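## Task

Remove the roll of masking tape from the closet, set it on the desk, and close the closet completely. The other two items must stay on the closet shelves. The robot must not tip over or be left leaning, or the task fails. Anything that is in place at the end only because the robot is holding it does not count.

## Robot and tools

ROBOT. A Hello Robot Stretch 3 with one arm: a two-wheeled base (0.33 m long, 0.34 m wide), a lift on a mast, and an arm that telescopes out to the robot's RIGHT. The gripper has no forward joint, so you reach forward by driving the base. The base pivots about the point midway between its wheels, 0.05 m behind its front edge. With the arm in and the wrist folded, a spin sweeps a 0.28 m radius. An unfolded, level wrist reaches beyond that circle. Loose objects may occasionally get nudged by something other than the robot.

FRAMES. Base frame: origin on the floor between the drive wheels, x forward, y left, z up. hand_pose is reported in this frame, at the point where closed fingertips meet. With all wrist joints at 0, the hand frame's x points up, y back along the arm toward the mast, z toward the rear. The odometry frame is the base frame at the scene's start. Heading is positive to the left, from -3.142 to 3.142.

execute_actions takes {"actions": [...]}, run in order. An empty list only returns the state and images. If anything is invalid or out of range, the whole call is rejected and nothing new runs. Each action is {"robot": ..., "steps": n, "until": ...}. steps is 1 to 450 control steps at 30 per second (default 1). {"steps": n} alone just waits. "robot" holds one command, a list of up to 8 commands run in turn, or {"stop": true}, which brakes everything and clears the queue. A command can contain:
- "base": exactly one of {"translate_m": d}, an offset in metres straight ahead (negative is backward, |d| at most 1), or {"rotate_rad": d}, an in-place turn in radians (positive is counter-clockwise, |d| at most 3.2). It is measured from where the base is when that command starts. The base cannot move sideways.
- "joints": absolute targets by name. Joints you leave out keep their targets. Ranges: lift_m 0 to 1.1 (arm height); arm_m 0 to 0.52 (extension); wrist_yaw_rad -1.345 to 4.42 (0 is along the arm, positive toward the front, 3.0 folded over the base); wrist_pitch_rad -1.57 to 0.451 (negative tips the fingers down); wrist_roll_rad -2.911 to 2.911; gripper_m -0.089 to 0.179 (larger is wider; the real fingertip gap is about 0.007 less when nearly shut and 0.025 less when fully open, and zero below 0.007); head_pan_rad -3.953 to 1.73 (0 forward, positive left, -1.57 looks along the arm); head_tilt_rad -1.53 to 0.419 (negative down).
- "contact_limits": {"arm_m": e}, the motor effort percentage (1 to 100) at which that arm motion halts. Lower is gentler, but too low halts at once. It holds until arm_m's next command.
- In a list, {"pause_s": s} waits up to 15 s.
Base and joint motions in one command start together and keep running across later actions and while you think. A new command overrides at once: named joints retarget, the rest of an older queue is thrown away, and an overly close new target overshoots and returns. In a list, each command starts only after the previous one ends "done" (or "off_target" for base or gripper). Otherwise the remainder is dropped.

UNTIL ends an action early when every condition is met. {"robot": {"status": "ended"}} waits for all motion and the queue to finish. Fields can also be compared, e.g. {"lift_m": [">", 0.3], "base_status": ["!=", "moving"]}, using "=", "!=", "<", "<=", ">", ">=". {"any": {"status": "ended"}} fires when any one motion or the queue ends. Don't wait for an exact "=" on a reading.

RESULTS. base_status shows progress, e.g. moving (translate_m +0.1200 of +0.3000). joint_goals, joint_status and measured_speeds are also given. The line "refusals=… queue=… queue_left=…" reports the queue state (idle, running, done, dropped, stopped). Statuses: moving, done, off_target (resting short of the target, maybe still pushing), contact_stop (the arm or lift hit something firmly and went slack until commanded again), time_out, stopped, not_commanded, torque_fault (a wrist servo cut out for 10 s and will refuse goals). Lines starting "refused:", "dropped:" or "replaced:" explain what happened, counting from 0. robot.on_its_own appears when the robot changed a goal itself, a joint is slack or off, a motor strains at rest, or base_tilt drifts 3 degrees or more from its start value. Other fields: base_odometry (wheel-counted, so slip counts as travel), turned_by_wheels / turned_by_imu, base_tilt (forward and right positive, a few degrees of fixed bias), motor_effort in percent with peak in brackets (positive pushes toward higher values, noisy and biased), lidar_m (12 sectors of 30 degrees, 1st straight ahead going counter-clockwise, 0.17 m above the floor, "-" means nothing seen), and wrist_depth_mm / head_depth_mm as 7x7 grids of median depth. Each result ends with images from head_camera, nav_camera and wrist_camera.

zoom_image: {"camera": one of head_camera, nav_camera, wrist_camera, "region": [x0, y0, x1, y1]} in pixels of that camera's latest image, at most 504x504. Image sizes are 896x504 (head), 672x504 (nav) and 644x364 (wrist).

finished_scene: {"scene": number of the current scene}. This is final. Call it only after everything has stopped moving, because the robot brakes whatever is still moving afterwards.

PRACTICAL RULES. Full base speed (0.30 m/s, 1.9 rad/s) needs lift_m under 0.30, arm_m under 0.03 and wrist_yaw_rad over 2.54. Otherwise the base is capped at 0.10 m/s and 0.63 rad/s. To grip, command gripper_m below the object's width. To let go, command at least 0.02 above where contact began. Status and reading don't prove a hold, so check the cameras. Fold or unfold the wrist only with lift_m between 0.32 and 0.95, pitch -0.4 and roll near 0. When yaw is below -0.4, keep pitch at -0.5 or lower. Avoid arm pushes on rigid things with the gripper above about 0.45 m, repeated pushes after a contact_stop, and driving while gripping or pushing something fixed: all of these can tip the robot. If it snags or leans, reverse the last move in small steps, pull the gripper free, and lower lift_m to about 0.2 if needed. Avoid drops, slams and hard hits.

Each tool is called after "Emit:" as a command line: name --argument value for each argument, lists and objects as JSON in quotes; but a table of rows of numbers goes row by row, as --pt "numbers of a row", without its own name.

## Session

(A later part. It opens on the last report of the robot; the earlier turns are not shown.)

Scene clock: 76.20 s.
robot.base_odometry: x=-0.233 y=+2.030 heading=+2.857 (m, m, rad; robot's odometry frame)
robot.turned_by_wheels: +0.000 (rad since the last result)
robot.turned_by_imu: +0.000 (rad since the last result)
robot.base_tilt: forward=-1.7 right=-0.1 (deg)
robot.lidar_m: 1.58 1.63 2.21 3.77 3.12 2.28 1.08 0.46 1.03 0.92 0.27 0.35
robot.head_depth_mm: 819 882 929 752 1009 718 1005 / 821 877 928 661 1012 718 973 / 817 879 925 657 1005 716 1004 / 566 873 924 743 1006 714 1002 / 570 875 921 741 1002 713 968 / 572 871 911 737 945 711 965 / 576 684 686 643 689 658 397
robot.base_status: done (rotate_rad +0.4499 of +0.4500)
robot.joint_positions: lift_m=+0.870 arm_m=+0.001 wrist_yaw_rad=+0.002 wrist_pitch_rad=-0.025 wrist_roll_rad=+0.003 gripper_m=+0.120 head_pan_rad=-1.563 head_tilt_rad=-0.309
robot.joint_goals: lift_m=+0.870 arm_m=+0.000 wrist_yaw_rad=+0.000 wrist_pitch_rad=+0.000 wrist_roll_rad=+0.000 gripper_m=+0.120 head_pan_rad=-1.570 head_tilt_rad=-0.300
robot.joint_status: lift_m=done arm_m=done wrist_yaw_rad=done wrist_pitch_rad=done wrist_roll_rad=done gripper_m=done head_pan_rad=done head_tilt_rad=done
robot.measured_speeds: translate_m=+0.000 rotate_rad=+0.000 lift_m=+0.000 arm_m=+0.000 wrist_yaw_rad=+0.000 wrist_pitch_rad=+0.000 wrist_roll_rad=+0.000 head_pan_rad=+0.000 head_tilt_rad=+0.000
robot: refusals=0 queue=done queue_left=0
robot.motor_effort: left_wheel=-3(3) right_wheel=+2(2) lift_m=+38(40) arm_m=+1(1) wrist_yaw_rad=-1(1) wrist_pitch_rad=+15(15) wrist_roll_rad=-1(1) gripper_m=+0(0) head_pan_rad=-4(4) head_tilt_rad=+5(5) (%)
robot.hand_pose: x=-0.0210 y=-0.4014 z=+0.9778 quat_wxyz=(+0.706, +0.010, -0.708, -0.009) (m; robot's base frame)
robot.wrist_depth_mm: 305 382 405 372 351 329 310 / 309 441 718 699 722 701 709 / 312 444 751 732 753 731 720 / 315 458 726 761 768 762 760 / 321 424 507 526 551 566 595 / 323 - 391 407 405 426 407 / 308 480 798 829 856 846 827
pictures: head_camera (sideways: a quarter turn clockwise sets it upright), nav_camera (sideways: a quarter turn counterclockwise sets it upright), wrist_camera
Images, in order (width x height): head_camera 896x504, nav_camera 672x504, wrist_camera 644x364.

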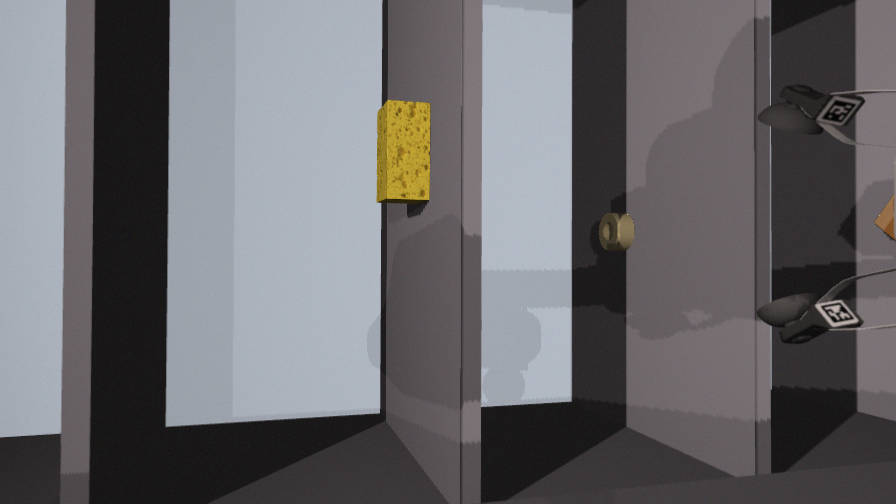

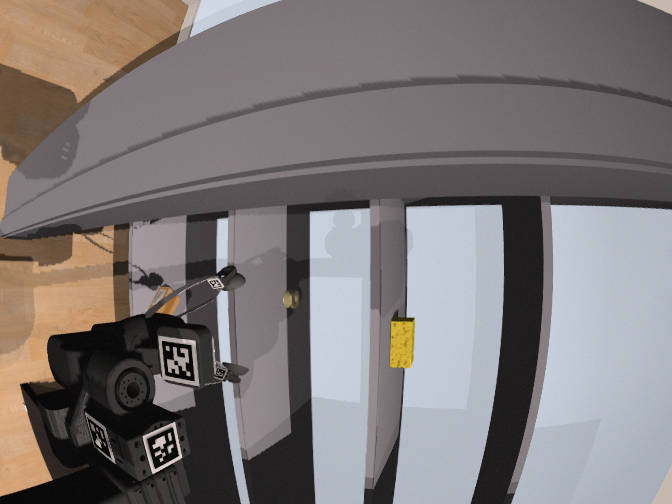

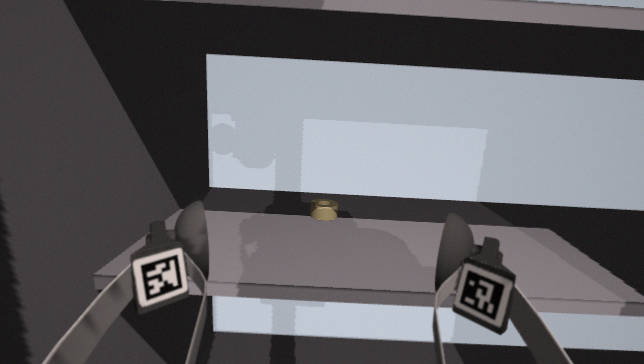

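Emit:
execute_actions --actions '[{"robot":{"joints":{"arm_m":0.3,"lift_m":0.78}},"steps":450,"until":{"robot":{"status":"ended"}}}]'

Scene clock: 79.97 s.
robot.base_odometry: x=-0.233 y=+2.030 heading=+2.857 (m, m, rad; robot's odometry frame)
robot.turned_by_wheels: +0.000 (rad since the last result)
robot.turned_by_imu: -0.001 (rad since the last result)
robot.base_tilt: forward=-1.6 right=+0.0 (deg)
robot.lidar_m: 1.58 1.63 2.21 3.76 3.14 2.28 1.09 0.46 1.03 0.92 0.27 0.35
robot.head_depth_mm: 821 878 927 752 1009 717 1041 / 820 880 926 662 1007 780 - / 567 878 924 657 1005 - - / 567 875 924 742 1004 729 974 / 570 875 920 737 1001 714 1003 / 573 868 911 736 946 712 964 / 577 684 686 644 691 659 397
robot.base_status: done (rotate_rad +0.4499 of +0.4500)
robot.joint_positions: lift_m=+0.780 arm_m=+0.300 wrist_yaw_rad=+0.000 wrist_pitch_rad=-0.023 wrist_roll_rad=+0.003 gripper_m=+0.120 head_pan_rad=-1.563 head_tilt_rad=-0.309
robot.joint_goals: lift_m=+0.780 arm_m=+0.300 wrist_yaw_rad=+0.000 wrist_pitch_rad=+0.000 wrist_roll_rad=+0.000 gripper_m=+0.120 head_pan_rad=-1.570 head_tilt_rad=-0.300
robot.joint_status: lift_m=done arm_m=done wrist_yaw_rad=done wrist_pitch_rad=done wrist_roll_rad=done gripper_m=done head_pan_rad=done head_tilt_rad=done
robot.measured_speeds: translate_m=+0.000 rotate_rad=+0.000 lift_m=+0.000 arm_m=+0.000 wrist_yaw_rad=+0.000 wrist_pitch_rad=+0.000 wrist_roll_rad=+0.000 head_pan_rad=+0.000 head_tilt_rad=+0.000
robot: refusals=0 queue=done queue_left=0
robot.motor_effort: left_wheel=-3(4) right_wheel=+1(2) lift_m=+16(38) arm_m=+3(2) wrist_yaw_rad=+0(1) wrist_pitch_rad=+14(15) wrist_roll_rad=-1(1) gripper_m=+0(0) head_pan_rad=-3(4) head_tilt_rad=+5(5) (%)
robot.hand_pose: x=-0.0213 y=-0.7003 z=+0.8892 quat_wxyz=(+0.706, +0.009, -0.708, -0.008) (m; robot's base frame)
robot.wrist_depth_mm: 309 414 410 412 411 415 406 / 317 432 427 423 422 429 422 / 319 441 442 439 443 441 444 / 322 408 453 451 448 457 451 / 262 278 283 269 304 326 330 / 194 - 203 211 215 238 230 / - 156 160 164 167 163 174
pictures: head_camera (sideways: a quarter turn clockwise sets it upright), nav_camera (sideways: a quarter turn counterclockwise sets it upright), wrist_camera
Images, in order (width x height): head_camera 896x504, nav_camera 672x504, wrist_camera 644x364.

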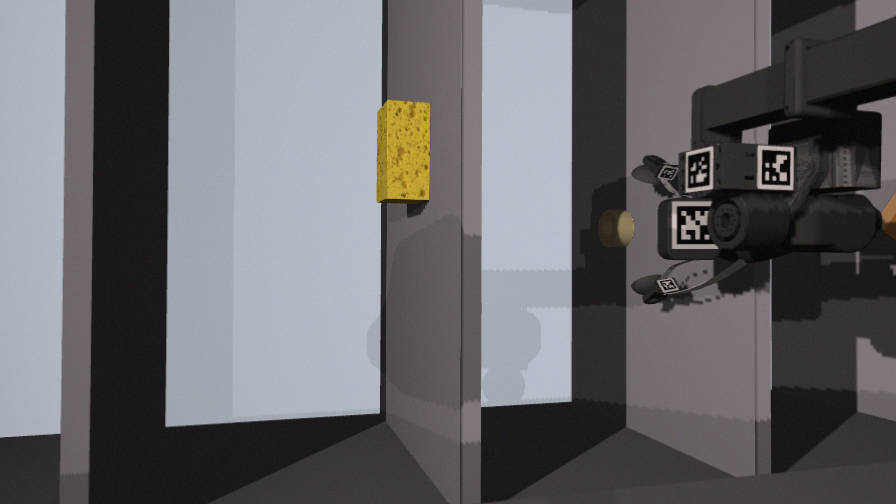

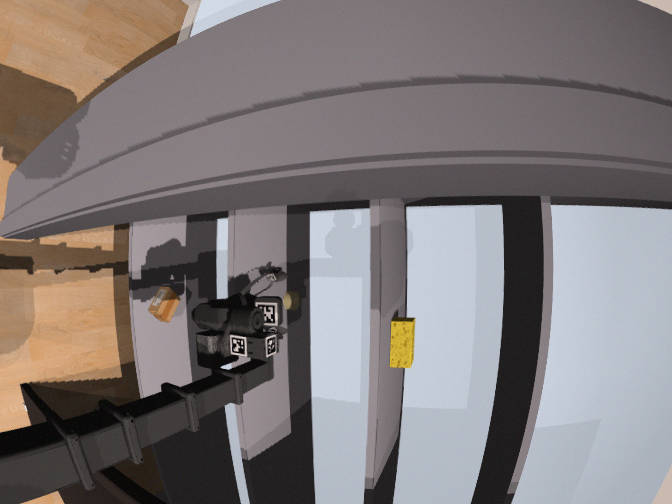

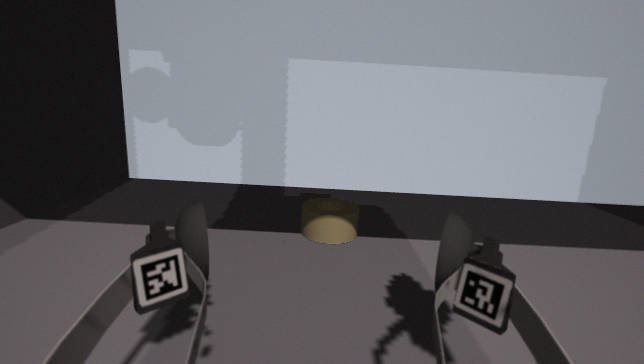

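Emit:
execute_actions --actions '[{"robot":[{"joints":{"lift_m":0.76}},{"joints":{"arm_m":0.43}}],"steps":450,"until":{"robot":{"status":"ended"}}}]'

Scene clock: 83.73 s.
robot.base_odometry: x=-0.233 y=+2.030 heading=+2.857 (m, m, rad; robot's odometry frame)
robot.turned_by_wheels: +0.000 (rad since the last result)
robot.turned_by_imu: -0.028 (rad since the last result)
robot.base_tilt: forward=-2.0 right=-0.7 (deg)
robot.lidar_m: 1.59 1.63 2.16 3.34 3.22 2.30 1.12 0.46 1.04 0.99 0.28 0.34
robot.head_depth_mm: 854 905 952 720 1035 736 1057 / 850 904 947 718 1030 802 991 / 846 898 943 672 1033 - 1017 / 842 897 939 688 1024 719 1022 / 839 892 930 718 1012 735 1020 / 837 885 928 720 1010 734 992 / 760 751 804 695 792 702 782
robot.base_status: done (rotate_rad +0.4500 of +0.4500)
robot.joint_positions: lift_m=+0.761 arm_m=+0.429 wrist_yaw_rad=+0.000 wrist_pitch_rad=+0.024 wrist_roll_rad=+0.007 gripper_m=+0.120 head_pan_rad=-1.564 head_tilt_rad=-0.304
robot.joint_goals: lift_m=+0.760 arm_m=+0.430 wrist_yaw_rad=+0.000 wrist_pitch_rad=+0.000 wrist_roll_rad=+0.000 gripper_m=+0.120 head_pan_rad=-1.570 head_tilt_rad=-0.300
robot.joint_status: lift_m=done arm_m=done wrist_yaw_rad=done wrist_pitch_rad=done wrist_roll_rad=done gripper_m=done head_pan_rad=done head_tilt_rad=done
robot.measured_speeds: translate_m=+0.000 rotate_rad=+0.000 lift_m=+0.000 arm_m=+0.000 wrist_yaw_rad=+0.000 wrist_pitch_rad=+0.000 wrist_roll_rad=+0.000 head_pan_rad=+0.000 head_tilt_rad=+0.000
robot: refusals=0 queue=done queue_left=0
robot.motor_effort: left_wheel=+0(28) right_wheel=+1(2) lift_m=+5(18) arm_m=+5(21) wrist_yaw_rad=+0(12) wrist_pitch_rad=-15(90) wrist_roll_rad=-3(4) gripper_m=-1(1) head_pan_rad=-3(4) head_tilt_rad=+2(5) (%)
robot.hand_pose: x=-0.0214 y=-0.8312 z=+0.8818 quat_wxyz=(+0.705, -0.008, -0.709, +0.009) (m; robot's base frame)
robot.wrist_depth_mm: 304 305 307 310 313 310 318 / 312 314 316 320 321 321 326 / 319 320 325 328 330 332 330 / 327 331 330 335 340 342 341 / 309 325 333 339 344 347 352 / 216 - 189 218 236 261 250 / - 167 155 166 177 172 184
pictures: head_camera (sideways: a quarter turn clockwise sets it upright), nav_camera (sideways: a quarter turn counterclockwise sets it upright), wrist_camera
Images, in order (width x height): head_camera 896x504, nav_camera 672x504, wrist_camera 644x364.

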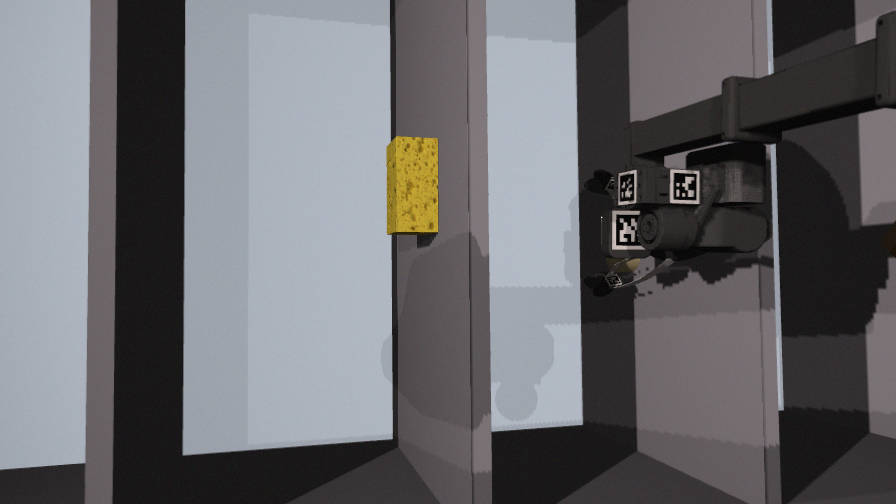

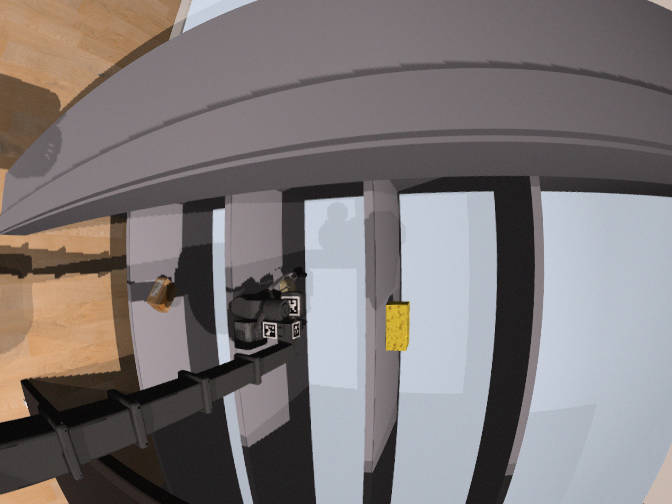

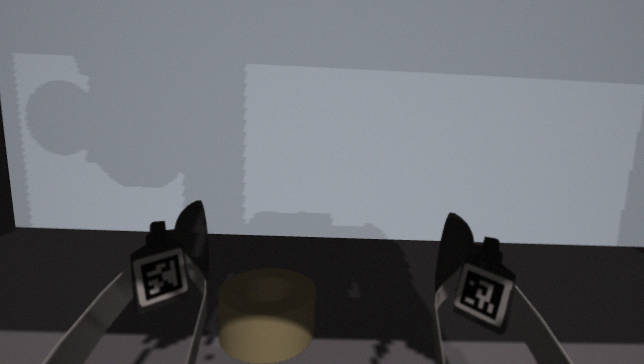

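Emit:
execute_actions --actions '[{"robot":[{"joints":{"lift_m":0.79}},{"joints":{"wrist_pitch_rad":-0.15}}],"steps":450,"until":{"robot":{"status":"ended"}}}]'

Scene clock: 86.00 s.
robot.base_odometry: x=-0.233 y=+2.030 heading=+2.857 (m, m, rad; robot's odometry frame)
robot.turned_by_wheels: +0.000 (rad since the last result)
robot.turned_by_imu: -0.008 (rad since the last result)
robot.base_tilt: forward=-1.6 right=+0.0 (deg)
robot.lidar_m: 1.59 1.63 2.15 3.33 3.25 2.30 1.22 0.46 1.04 0.99 0.27 0.34
robot.head_depth_mm: 830 891 940 769 1019 722 1064 / 826 889 933 766 1019 - 977 / 823 883 926 660 1011 655 1012 / 820 877 924 675 1015 689 1005 / 816 874 917 672 1000 719 1007 / 812 868 913 672 995 716 974 / 562 749 799 667 793 688 789
robot.base_status: done (rotate_rad +0.4500 of +0.4500)
robot.joint_positions: lift_m=+0.790 arm_m=+0.430 wrist_yaw_rad=+0.000 wrist_pitch_rad=-0.153 wrist_roll_rad=+0.005 gripper_m=+0.120 head_pan_rad=-1.564 head_tilt_rad=-0.304
robot.joint_goals: lift_m=+0.790 arm_m=+0.430 wrist_yaw_rad=+0.000 wrist_pitch_rad=-0.150 wrist_roll_rad=+0.000 gripper_m=+0.120 head_pan_rad=-1.570 head_tilt_rad=-0.300
robot.joint_status: lift_m=done arm_m=done wrist_yaw_rad=done wrist_pitch_rad=done wrist_roll_rad=done gripper_m=done head_pan_rad=done head_tilt_rad=done
robot.measured_speeds: translate_m=+0.000 rotate_rad=+0.000 lift_m=+0.000 arm_m=+0.000 wrist_yaw_rad=+0.000 wrist_pitch_rad=+0.000 wrist_roll_rad=+0.000 head_pan_rad=+0.000 head_tilt_rad=+0.000
robot: refusals=0 queue=done queue_left=0
robot.motor_effort: left_wheel=+1(5) right_wheel=-1(6) lift_m=+38(37) arm_m=+3(5) wrist_yaw_rad=+0(0) wrist_pitch_rad=+2(14) wrist_roll_rad=-2(5) gripper_m=+0(1) head_pan_rad=-3(3) head_tilt_rad=+3(2) (%)
robot.hand_pose: x=-0.0215 y=-0.8243 z=+0.8654 quat_wxyz=(+0.703, +0.054, -0.707, -0.055) (m; robot's base frame)
robot.wrist_depth_mm: 275 280 280 282 285 288 286 / 296 294 297 296 302 304 307 / 310 311 318 316 317 319 327 / 273 280 291 303 316 332 335 / 200 209 172 205 222 231 233 / 157 - 149 160 170 184 179 / - 132 134 137 139 136 143
pictures: head_camera (sideways: a quarter turn clockwise sets it upright), nav_camera (sideways: a quarter turn counterclockwise sets it upright), wrist_camera
Images, in order (width x height): head_camera 896x504, nav_camera 672x504, wrist_camera 644x364.

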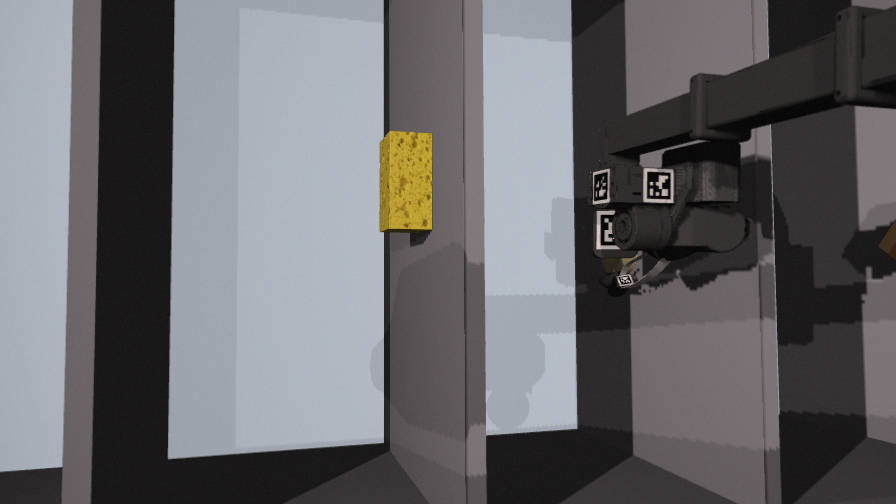

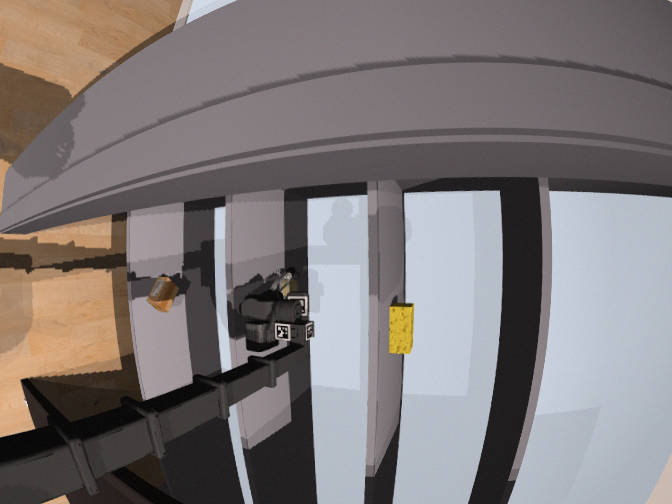

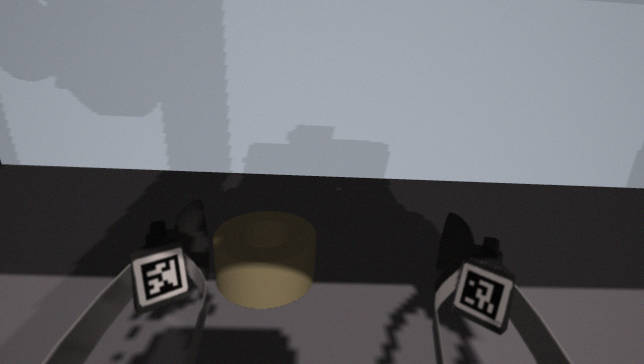

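Good. Grip.

Emit:
execute_actions --actions '[{"robot":[{"joints":{"gripper_m":0.015}},{"pause_s":0.5},{"joints":{"lift_m":0.83}},{"joints":{"arm_m":0.0}}],"steps":450,"until":{"robot":{"status":"ended"}}}]'

Scene clock: 93.57 s.
robot.base_odometry: x=-0.233 y=+2.030 heading=+2.857 (m, m, rad; robot's odometry frame)
robot.turned_by_wheels: +0.000 (rad since the last result)
robot.turned_by_imu: -0.002 (rad since the last result)
robot.base_tilt: forward=-1.6 right=-0.1 (deg)
robot.lidar_m: 1.59 1.63 2.15 3.34 3.24 2.30 1.22 0.46 1.04 0.99 0.27 0.34
robot.head_depth_mm: 831 891 939 767 1017 721 1014 / 827 887 932 767 1015 721 1011 / 824 884 930 659 1010 721 1026 / 818 879 924 674 1009 719 1024 / 817 873 919 674 1002 716 1008 / 815 868 914 671 995 718 976 / 561 746 798 668 791 689 790
robot.base_status: done (rotate_rad +0.4501 of +0.4500)
robot.joint_positions: lift_m=+0.830 arm_m=+0.001 wrist_yaw_rad=+0.000 wrist_pitch_rad=-0.172 wrist_roll_rad=+0.004 gripper_m=+0.016 head_pan_rad=-1.564 head_tilt_rad=-0.304
robot.joint_goals: lift_m=+0.830 arm_m=+0.000 wrist_yaw_rad=+0.000 wrist_pitch_rad=-0.150 wrist_roll_rad=+0.000 gripper_m=+0.015 head_pan_rad=-1.570 head_tilt_rad=-0.300
robot.joint_status: lift_m=done arm_m=done wrist_yaw_rad=done wrist_pitch_rad=done wrist_roll_rad=done gripper_m=done head_pan_rad=done head_tilt_rad=done
robot.measured_speeds: translate_m=+0.000 rotate_rad=+0.000 lift_m=+0.000 arm_m=+0.000 wrist_yaw_rad=+0.000 wrist_pitch_rad=+0.000 wrist_roll_rad=+0.000 head_pan_rad=+0.000 head_tilt_rad=+0.000
robot: refusals=0 queue=done queue_left=0
robot.motor_effort: left_wheel=+3(8) right_wheel=-1(6) lift_m=+39(42) arm_m=-2(1) wrist_yaw_rad=+0(16) wrist_pitch_rad=+13(13) wrist_roll_rad=-1(2) gripper_m=-14(91) head_pan_rad=-3(3) head_tilt_rad=+2(3) (%)
robot.hand_pose: x=-0.0214 y=-0.3945 z=+0.9005 quat_wxyz=(+0.703, +0.061, -0.706, -0.061) (m; robot's base frame)
robot.wrist_depth_mm: 341 493 675 664 685 674 679 / 344 500 699 697 709 724 726 / 343 471 609 641 688 743 733 / 349 392 384 394 412 427 452 / 354 516 822 177 848 874 877 / 355 523 - 153 - 845 838 / 359 492 643 609 652 691 689
pictures: head_camera (sideways: a quarter turn clockwise sets it upright), nav_camera (sideways: a quarter turn counterclockwise sets it upright), wrist_camera
Images, in order (width x height): head_camera 896x504, nav_camera 672x504, wrist_camera 644x364.

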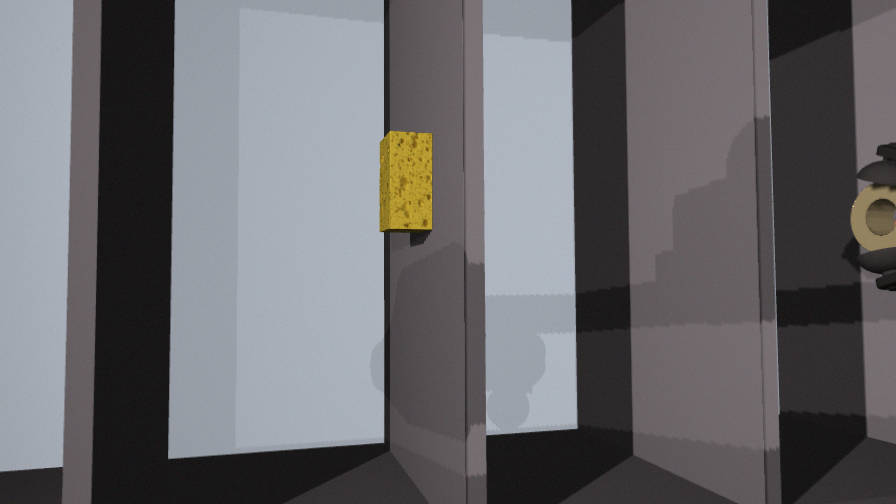

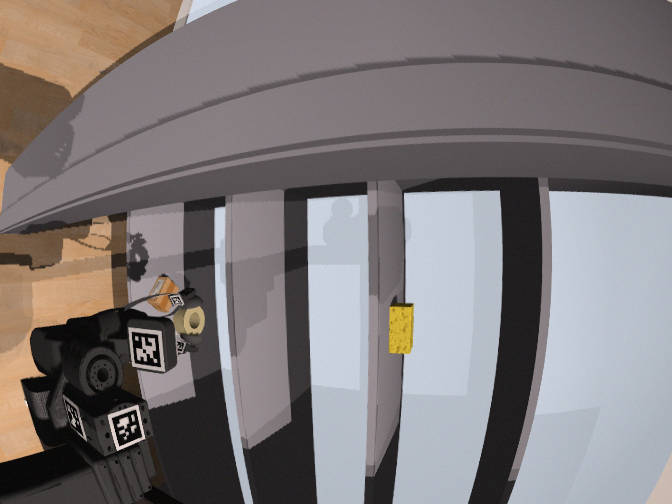

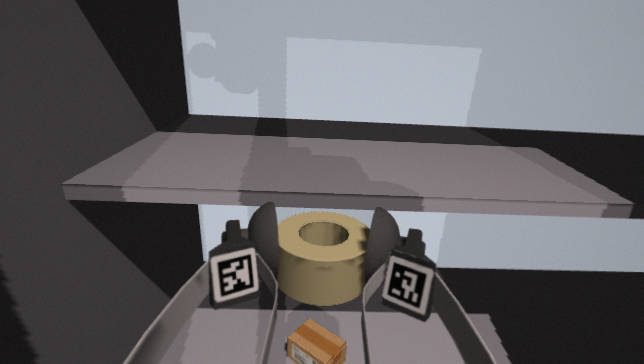

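Emit:
execute_actions --actions '[{"robot":[{"joints":{"wrist_pitch_rad":-1.5}},{"base":{"rotate_rad":-0.45}},{"base":{"translate_m":-0.45}},{"base":{"rotate_rad":2.0},"joints":{"head_pan_rad":0,"head_tilt_rad":-0.4}},{"joints":{"wrist_pitch_rad":-0.4,"wrist_yaw_rad":2.8}},{"joints":{"lift_m":0.28}}],"steps":450,"until":{"robot":{"status":"ended"}}},{"steps":300,"until":{"robot":{"status":"ended"}}}]'

Scene clock: 115.60 s.
robot.base_odometry: x=+0.101 y=+1.728 heading=-1.876 (m, m, rad; robot's odometry frame)
robot.turned_by_wheels: +1.550 (rad since the last result)
robot.turned_by_imu: +1.534 (rad since the last result)
robot.base_tilt: forward=-1.6 right=+0.0 (deg)
robot.lidar_m: 3.56 2.75 1.91 1.79 0.75 0.51 0.48 0.97 0.70 1.98 2.02 2.60
robot.head_depth_mm: 3112 3348 3557 3637 2386 1780 1435 / 3121 3305 3555 3601 2389 1784 1423 / 3057 3297 3509 3628 2372 1785 1427 / 3017 3223 3467 3571 2391 1779 1426 / 3019 3219 3331 3321 2364 1778 1424 / 3006 3120 3315 3497 2358 1766 1421 / 2950 3118 3280 3550 2358 1767 1413
robot.base_status: done (rotate_rad +1.9999 of +2.0000)
robot.joint_positions: lift_m=+0.280 arm_m=+0.001 wrist_yaw_rad=+2.798 wrist_pitch_rad=-0.422 wrist_roll_rad=+0.004 gripper_m=+0.016 head_pan_rad=-0.007 head_tilt_rad=-0.395
robot.joint_goals: lift_m=+0.280 arm_m=+0.000 wrist_yaw_rad=+2.800 wrist_pitch_rad=-0.400 wrist_roll_rad=+0.000 gripper_m=+0.015 head_pan_rad=+0.000 head_tilt_rad=-0.400
robot.joint_status: lift_m=done arm_m=done wrist_yaw_rad=done wrist_pitch_rad=done wrist_roll_rad=done gripper_m=done head_pan_rad=done head_tilt_rad=done
robot.measured_speeds: translate_m=+0.000 rotate_rad=+0.000 lift_m=+0.000 arm_m=+0.000 wrist_yaw_rad=+0.000 wrist_pitch_rad=+0.000 wrist_roll_rad=+0.000 head_pan_rad=+0.000 head_tilt_rad=+0.000
robot: refusals=0 queue=done queue_left=0
robot.motor_effort: left_wheel=-4(10) right_wheel=+2(4) lift_m=+16(39) arm_m=-2(2) wrist_yaw_rad=+1(2) wrist_pitch_rad=+13(15) wrist_roll_rad=-1(1) gripper_m=-15(15) head_pan_rad=+3(44) head_tilt_rad=-3(11) (%)
robot.hand_pose: x=+0.0541 y=+0.0646 z=+0.2921 quat_wxyz=(+0.265, +0.708, +0.028, +0.655) (m; robot's base frame)
robot.wrist_depth_mm: - - - - - - - / - - - - - - - / - 827 875 892 894 937 941 / - 667 689 706 703 722 747 / 529 558 587 177 587 587 596 / 472 - - 154 - 500 499 / - - - 415 428 433 441
pictures: head_camera (sideways: a quarter turn clockwise sets it upright), nav_camera (sideways: a quarter turn counterclockwise sets it upright), wrist_camera
Images, in order (width x height): head_camera 896x504, nav_camera 672x504, wrist_camera 644x364.

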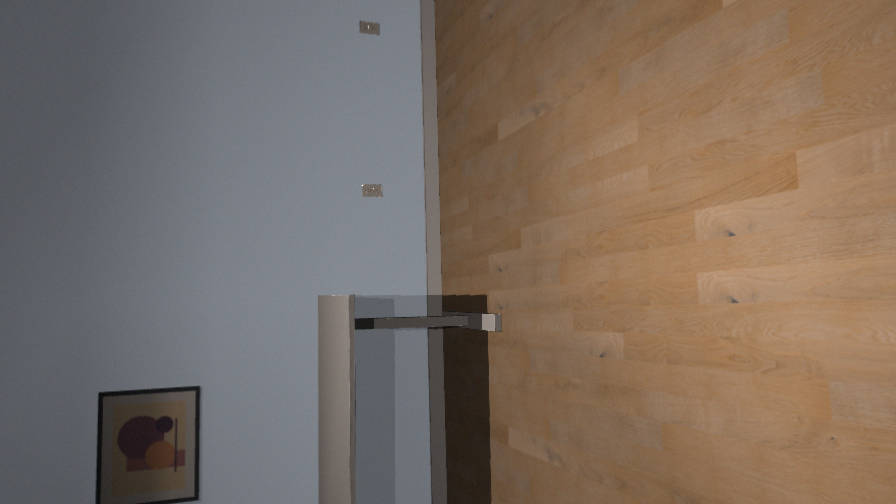

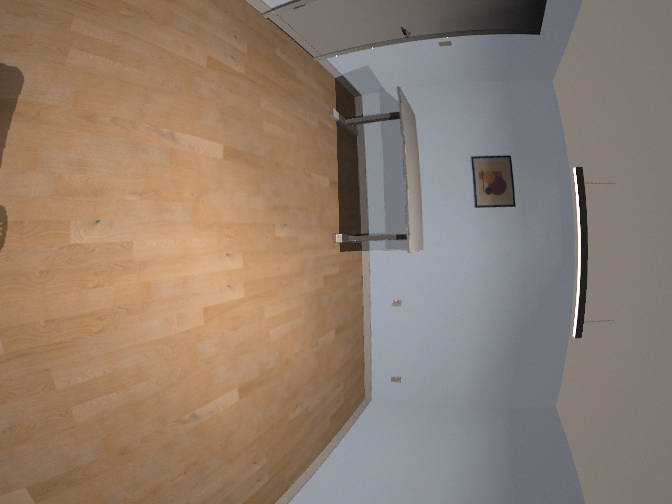

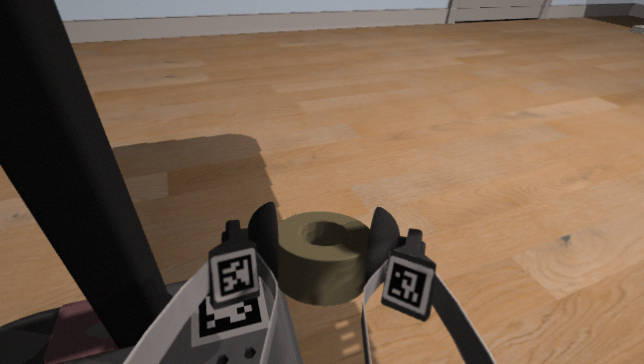

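Emit:
execute_actions --actions '[{"robot":[{"base":{"rotate_rad":-0.25}},{"base":{"translate_m":1.0}},{"base":{"translate_m":1.0}},{"base":{"translate_m":0.4}},{"base":{"rotate_rad":1.82},"joints":{"head_pan_rad":-1.57,"head_tilt_rad":-0.7}},{"joints":{"lift_m":0.9}},{"joints":{"wrist_yaw_rad":0,"wrist_pitch_rad":0}}],"steps":450,"until":{"robot":{"status":"ended"}}},{"steps":300,"until":{"robot":{"status":"ended"}}}]'

Scene clock: 141.37 s.
robot.base_odometry: x=-1.164 y=-0.311 heading=-0.306 (m, m, rad; robot's odometry frame)
robot.turned_by_wheels: +1.570 (rad since the last result)
robot.turned_by_imu: +1.567 (rad since the last result)
robot.base_tilt: forward=-1.6 right=+0.0 (deg)
robot.lidar_m: 2.53 2.57 2.93 2.72 1.90 1.30 1.22 1.24 1.38 1.30 1.32 1.13
robot.head_depth_mm: 1107 1238 1417 1637 1684 - - / 1105 1234 1392 1618 1656 - - / 1095 1227 1391 1587 1662 - - / 1089 1214 1378 1489 - - 1175 / 1076 1202 1360 1530 1662 1379 1188 / 1070 1197 1350 1559 1650 1376 1183 / 1062 1182 1337 1532 1652 1379 1182
robot.base_status: done (rotate_rad +1.8199 of +1.8200)
robot.joint_positions: lift_m=+0.900 arm_m=+0.001 wrist_yaw_rad=+0.147 wrist_pitch_rad=-0.027 wrist_roll_rad=+0.004 gripper_m=+0.016 head_pan_rad=-1.563 head_tilt_rad=-0.692
robot.joint_goals: lift_m=+0.900 arm_m=+0.000 wrist_yaw_rad=+0.000 wrist_pitch_rad=+0.000 wrist_roll_rad=+0.000 gripper_m=+0.015 head_pan_rad=-1.570 head_tilt_rad=-0.700
robot.joint_status: lift_m=done arm_m=done wrist_yaw_rad=moving wrist_pitch_rad=moving wrist_roll_rad=done gripper_m=done head_pan_rad=done head_tilt_rad=done
robot.measured_speeds: translate_m=+0.000 rotate_rad=+0.000 lift_m=+0.000 arm_m=+0.000 wrist_yaw_rad=-0.979 wrist_pitch_rad=+0.000 wrist_roll_rad=+0.000 head_pan_rad=+0.000 head_tilt_rad=+0.000
robot: refusals=0 queue=running queue_left=0
robot.motor_effort: left_wheel=-4(14) right_wheel=+2(8) lift_m=+38(39) arm_m=-2(3) wrist_yaw_rad=+0(4) wrist_pitch_rad=+16(17) wrist_roll_rad=-1(2) gripper_m=-15(15) head_pan_rad=-4(45) head_tilt_rad=-5(29) (%)
robot.hand_pose: x=+0.0160 y=-0.3989 z=+1.0071 quat_wxyz=(+0.705, +0.062, -0.706, +0.042) (m; robot's base frame)
robot.wrist_depth_mm: - - 984 967 959 967 912 / - - - - 991 989 962 / - - - - - - 980 / - - - - - - - / 921 - - 177 - - - / - - - 153 - - - / - - - - - - -
pictures: head_camera (sideways: a quarter turn clockwise sets it upright), nav_camera (sideways: a quarter turn counterclockwise sets it upright), wrist_camera
Images, in order (width x height): head_camera 896x504, nav_camera 672x504, wrist_camera 644x364.

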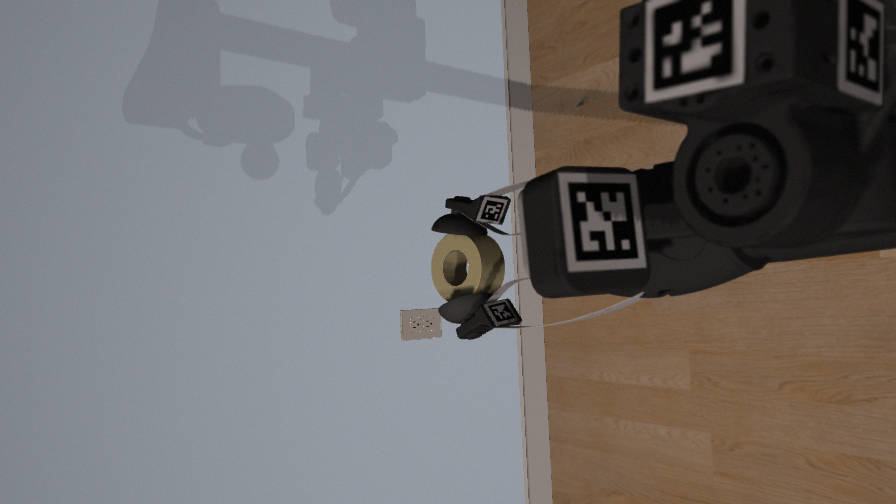

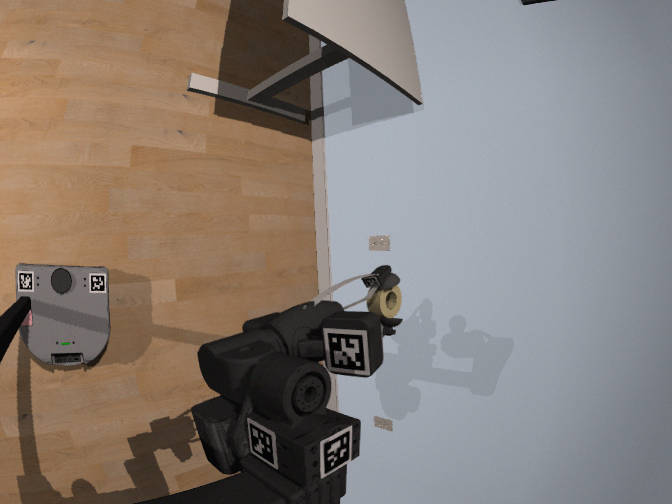

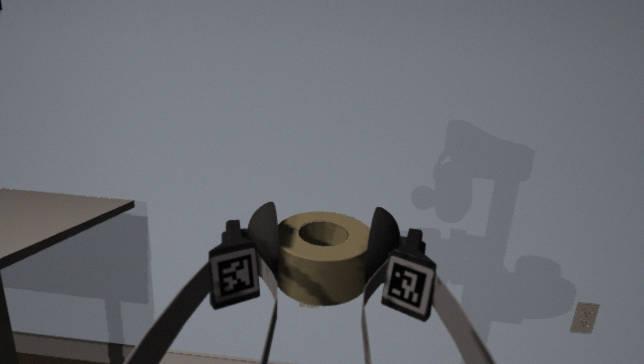

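I picked the wrong side; the desk is ahead of me.

Emit:
execute_actions --actions '[{"robot":[{"base":{"translate_m":1.0},"joints":{"wrist_yaw_rad":0}},{"base":{"translate_m":0.15}},{"joints":{"arm_m":0.45}}],"steps":450,"until":{"robot":{"status":"ended"}}},{"steps":300,"until":{"robot":{"status":"ended"}}}]'

Scene clock: 163.23 s.
robot.base_odometry: x=-0.067 y=-0.658 heading=-0.306 (m, m, rad; robot's odometry frame)
robot.turned_by_wheels: +0.000 (rad since the last result)
robot.turned_by_imu: +0.001 (rad since the last result)
robot.base_tilt: forward=-1.6 right=+0.0 (deg)
robot.lidar_m: 1.38 1.41 1.86 2.83 3.62 2.50 2.36 1.86 0.79 1.20 1.23 1.16
robot.head_depth_mm: 1028 1147 1280 - - 1294 1187 / 1020 1117 - 891 737 1258 1165 / 1012 1095 1129 921 735 1289 1189 / 1003 1103 1176 923 736 660 1184 / 998 1114 1197 921 735 660 1183 / 989 1103 1179 921 735 660 1183 / 986 1099 1173 918 733 659 1180
robot.base_status: done (translate_m +0.1500 of +0.1500)
robot.joint_positions: lift_m=+0.900 arm_m=+0.450 wrist_yaw_rad=+0.000 wrist_pitch_rad=-0.026 wrist_roll_rad=+0.004 gripper_m=+0.016 head_pan_rad=-1.563 head_tilt_rad=-0.692
robot.joint_goals: lift_m=+0.900 arm_m=+0.450 wrist_yaw_rad=+0.000 wrist_pitch_rad=+0.000 wrist_roll_rad=+0.000 gripper_m=+0.015 head_pan_rad=-1.570 head_tilt_rad=-0.700
robot.joint_status: lift_m=done arm_m=done wrist_yaw_rad=done wrist_pitch_rad=done wrist_roll_rad=done gripper_m=done head_pan_rad=done head_tilt_rad=done
robot.measured_speeds: translate_m=+0.000 rotate_rad=+0.000 lift_m=+0.000 arm_m=+0.000 wrist_yaw_rad=+0.000 wrist_pitch_rad=+0.000 wrist_roll_rad=+0.000 head_pan_rad=+0.000 head_tilt_rad=+0.000
robot: refusals=0 queue=done queue_left=0
robot.motor_effort: left_wheel=-4(7) right_wheel=+2(5) lift_m=+38(38) arm_m=+3(4) wrist_yaw_rad=+0(0) wrist_pitch_rad=+15(16) wrist_roll_rad=-2(1) gripper_m=-14(14) head_pan_rad=-4(4) head_tilt_rad=-4(4) (%)
robot.hand_pose: x=-0.0214 y=-0.8502 z=+1.0075 quat_wxyz=(+0.706, +0.010, -0.708, -0.009) (m; robot's base frame)
robot.wrist_depth_mm: 457 459 474 477 488 494 499 / 476 478 493 489 512 508 512 / 490 498 502 511 522 539 533 / 508 513 523 538 547 551 557 / 534 540 544 177 563 577 589 / 552 564 - 154 - 609 632 / 469 482 489 497 526 532 640
pictures: head_camera (sideways: a quarter turn clockwise sets it upright), nav_camera (sideways: a quarter turn counterclockwise sets it upright), wrist_camera
Images, in order (width x height): head_camera 896x504, nav_camera 672x504, wrist_camera 644x364.

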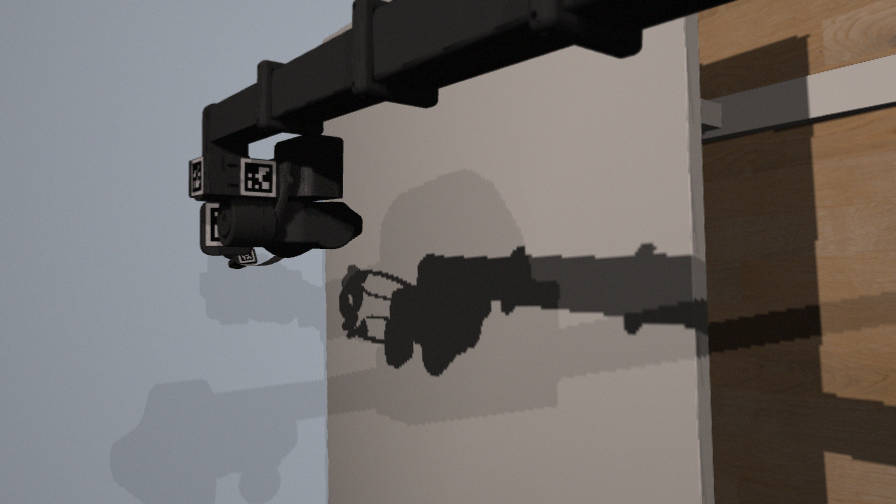

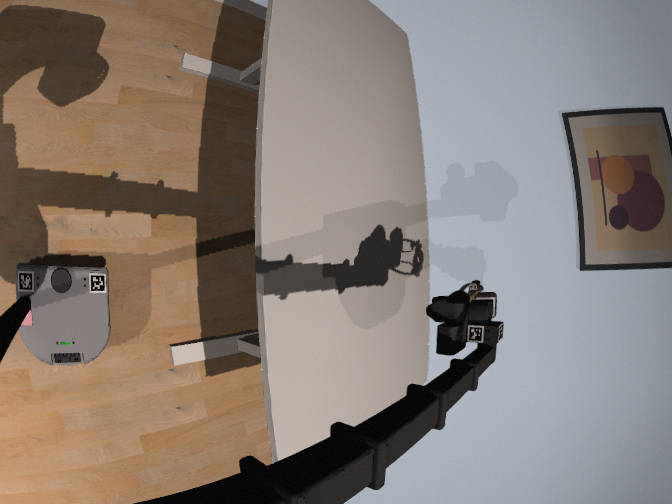

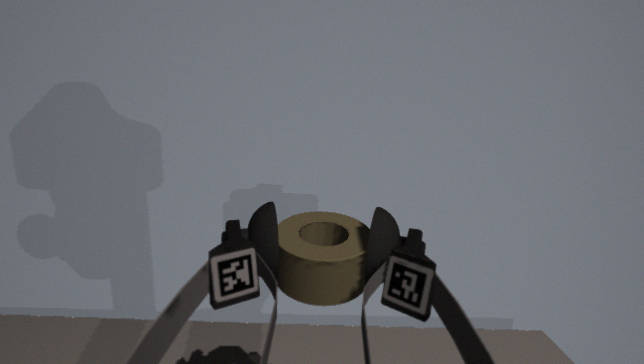

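Emit:
execute_actions --actions '[{"robot":{"joints":{"lift_m":0.71,"wrist_pitch_rad":-0.15}},"steps":450,"until":{"robot":{"status":"ended"}}}]'

Scene clock: 166.07 s.
robot.base_odometry: x=-0.067 y=-0.658 heading=-0.306 (m, m, rad; robot's odometry frame)
robot.turned_by_wheels: +0.000 (rad since the last result)
robot.turned_by_imu: -0.001 (rad since the last result)
robot.base_tilt: forward=-1.7 right=+0.1 (deg)
robot.lidar_m: 1.38 1.42 1.86 2.83 3.63 2.50 2.35 1.86 0.79 1.20 1.23 1.16
robot.head_depth_mm: 1027 1149 1254 927 738 662 - / 1020 1138 1220 961 - 1288 1168 / 1013 1130 1214 - 738 1292 1188 / 1006 1126 1206 889 737 661 1187 / 998 1114 1196 921 734 660 1184 / 991 1106 1180 922 735 659 1187 / 987 1099 1174 918 734 659 1184
robot.base_status: done (translate_m +0.1500 of +0.1500)
robot.joint_positions: lift_m=+0.710 arm_m=+0.450 wrist_yaw_rad=+0.000 wrist_pitch_rad=-0.172 wrist_roll_rad=+0.004 gripper_m=+0.016 head_pan_rad=-1.563 head_tilt_rad=-0.692
robot.joint_goals: lift_m=+0.710 arm_m=+0.450 wrist_yaw_rad=+0.000 wrist_pitch_rad=-0.150 wrist_roll_rad=+0.000 gripper_m=+0.015 head_pan_rad=-1.570 head_tilt_rad=-0.700
robot.joint_status: lift_m=done arm_m=done wrist_yaw_rad=done wrist_pitch_rad=done wrist_roll_rad=done gripper_m=done head_pan_rad=done head_tilt_rad=done
robot.measured_speeds: translate_m=+0.000 rotate_rad=+0.000 lift_m=+0.000 arm_m=+0.000 wrist_yaw_rad=+0.000 wrist_pitch_rad=+0.000 wrist_roll_rad=+0.000 head_pan_rad=+0.000 head_tilt_rad=+0.000
robot: refusals=0 queue=done queue_left=0
robot.motor_effort: left_wheel=-4(4) right_wheel=+2(2) lift_m=+16(39) arm_m=+4(3) wrist_yaw_rad=+0(0) wrist_pitch_rad=+13(15) wrist_roll_rad=-1(1) gripper_m=-15(15) head_pan_rad=-3(4) head_tilt_rad=-5(5) (%)
robot.hand_pose: x=-0.0214 y=-0.8430 z=+0.7816 quat_wxyz=(+0.703, +0.061, -0.706, -0.061) (m; robot's base frame)
robot.wrist_depth_mm: 452 453 460 468 469 468 487 / 472 491 481 491 490 500 510 / 497 507 518 524 531 542 554 / 347 360 372 387 412 418 472 / 257 264 285 176 297 296 305 / 205 209 - 154 - 228 233 / 170 173 176 178 181 186 188
pictures: head_camera (sideways: a quarter turn clockwise sets it upright), nav_camera (sideways: a quarter turn counterclockwise sets it upright), wrist_camera
Images, in order (width x height): head_camera 896x504, nav_camera 672x504, wrist_camera 644x364.

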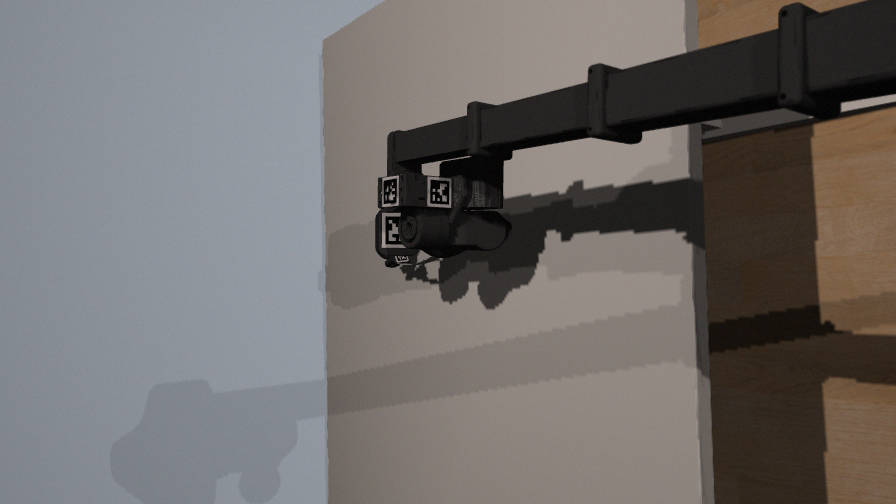

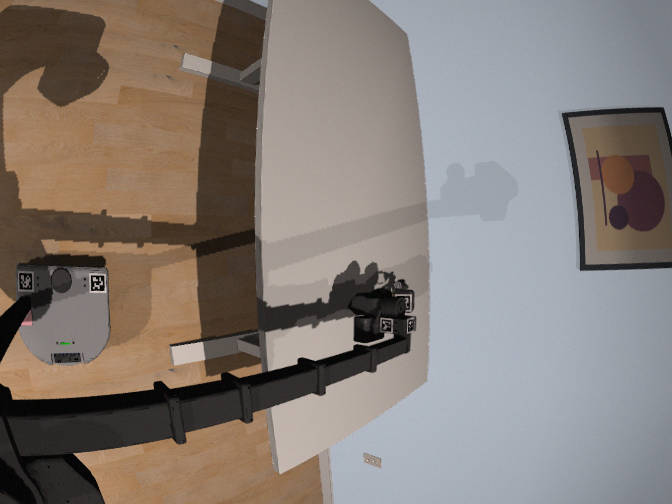

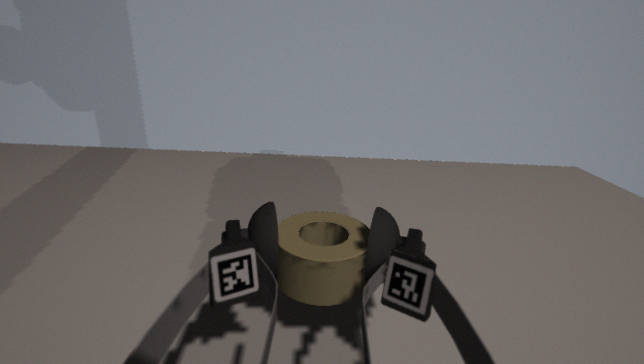

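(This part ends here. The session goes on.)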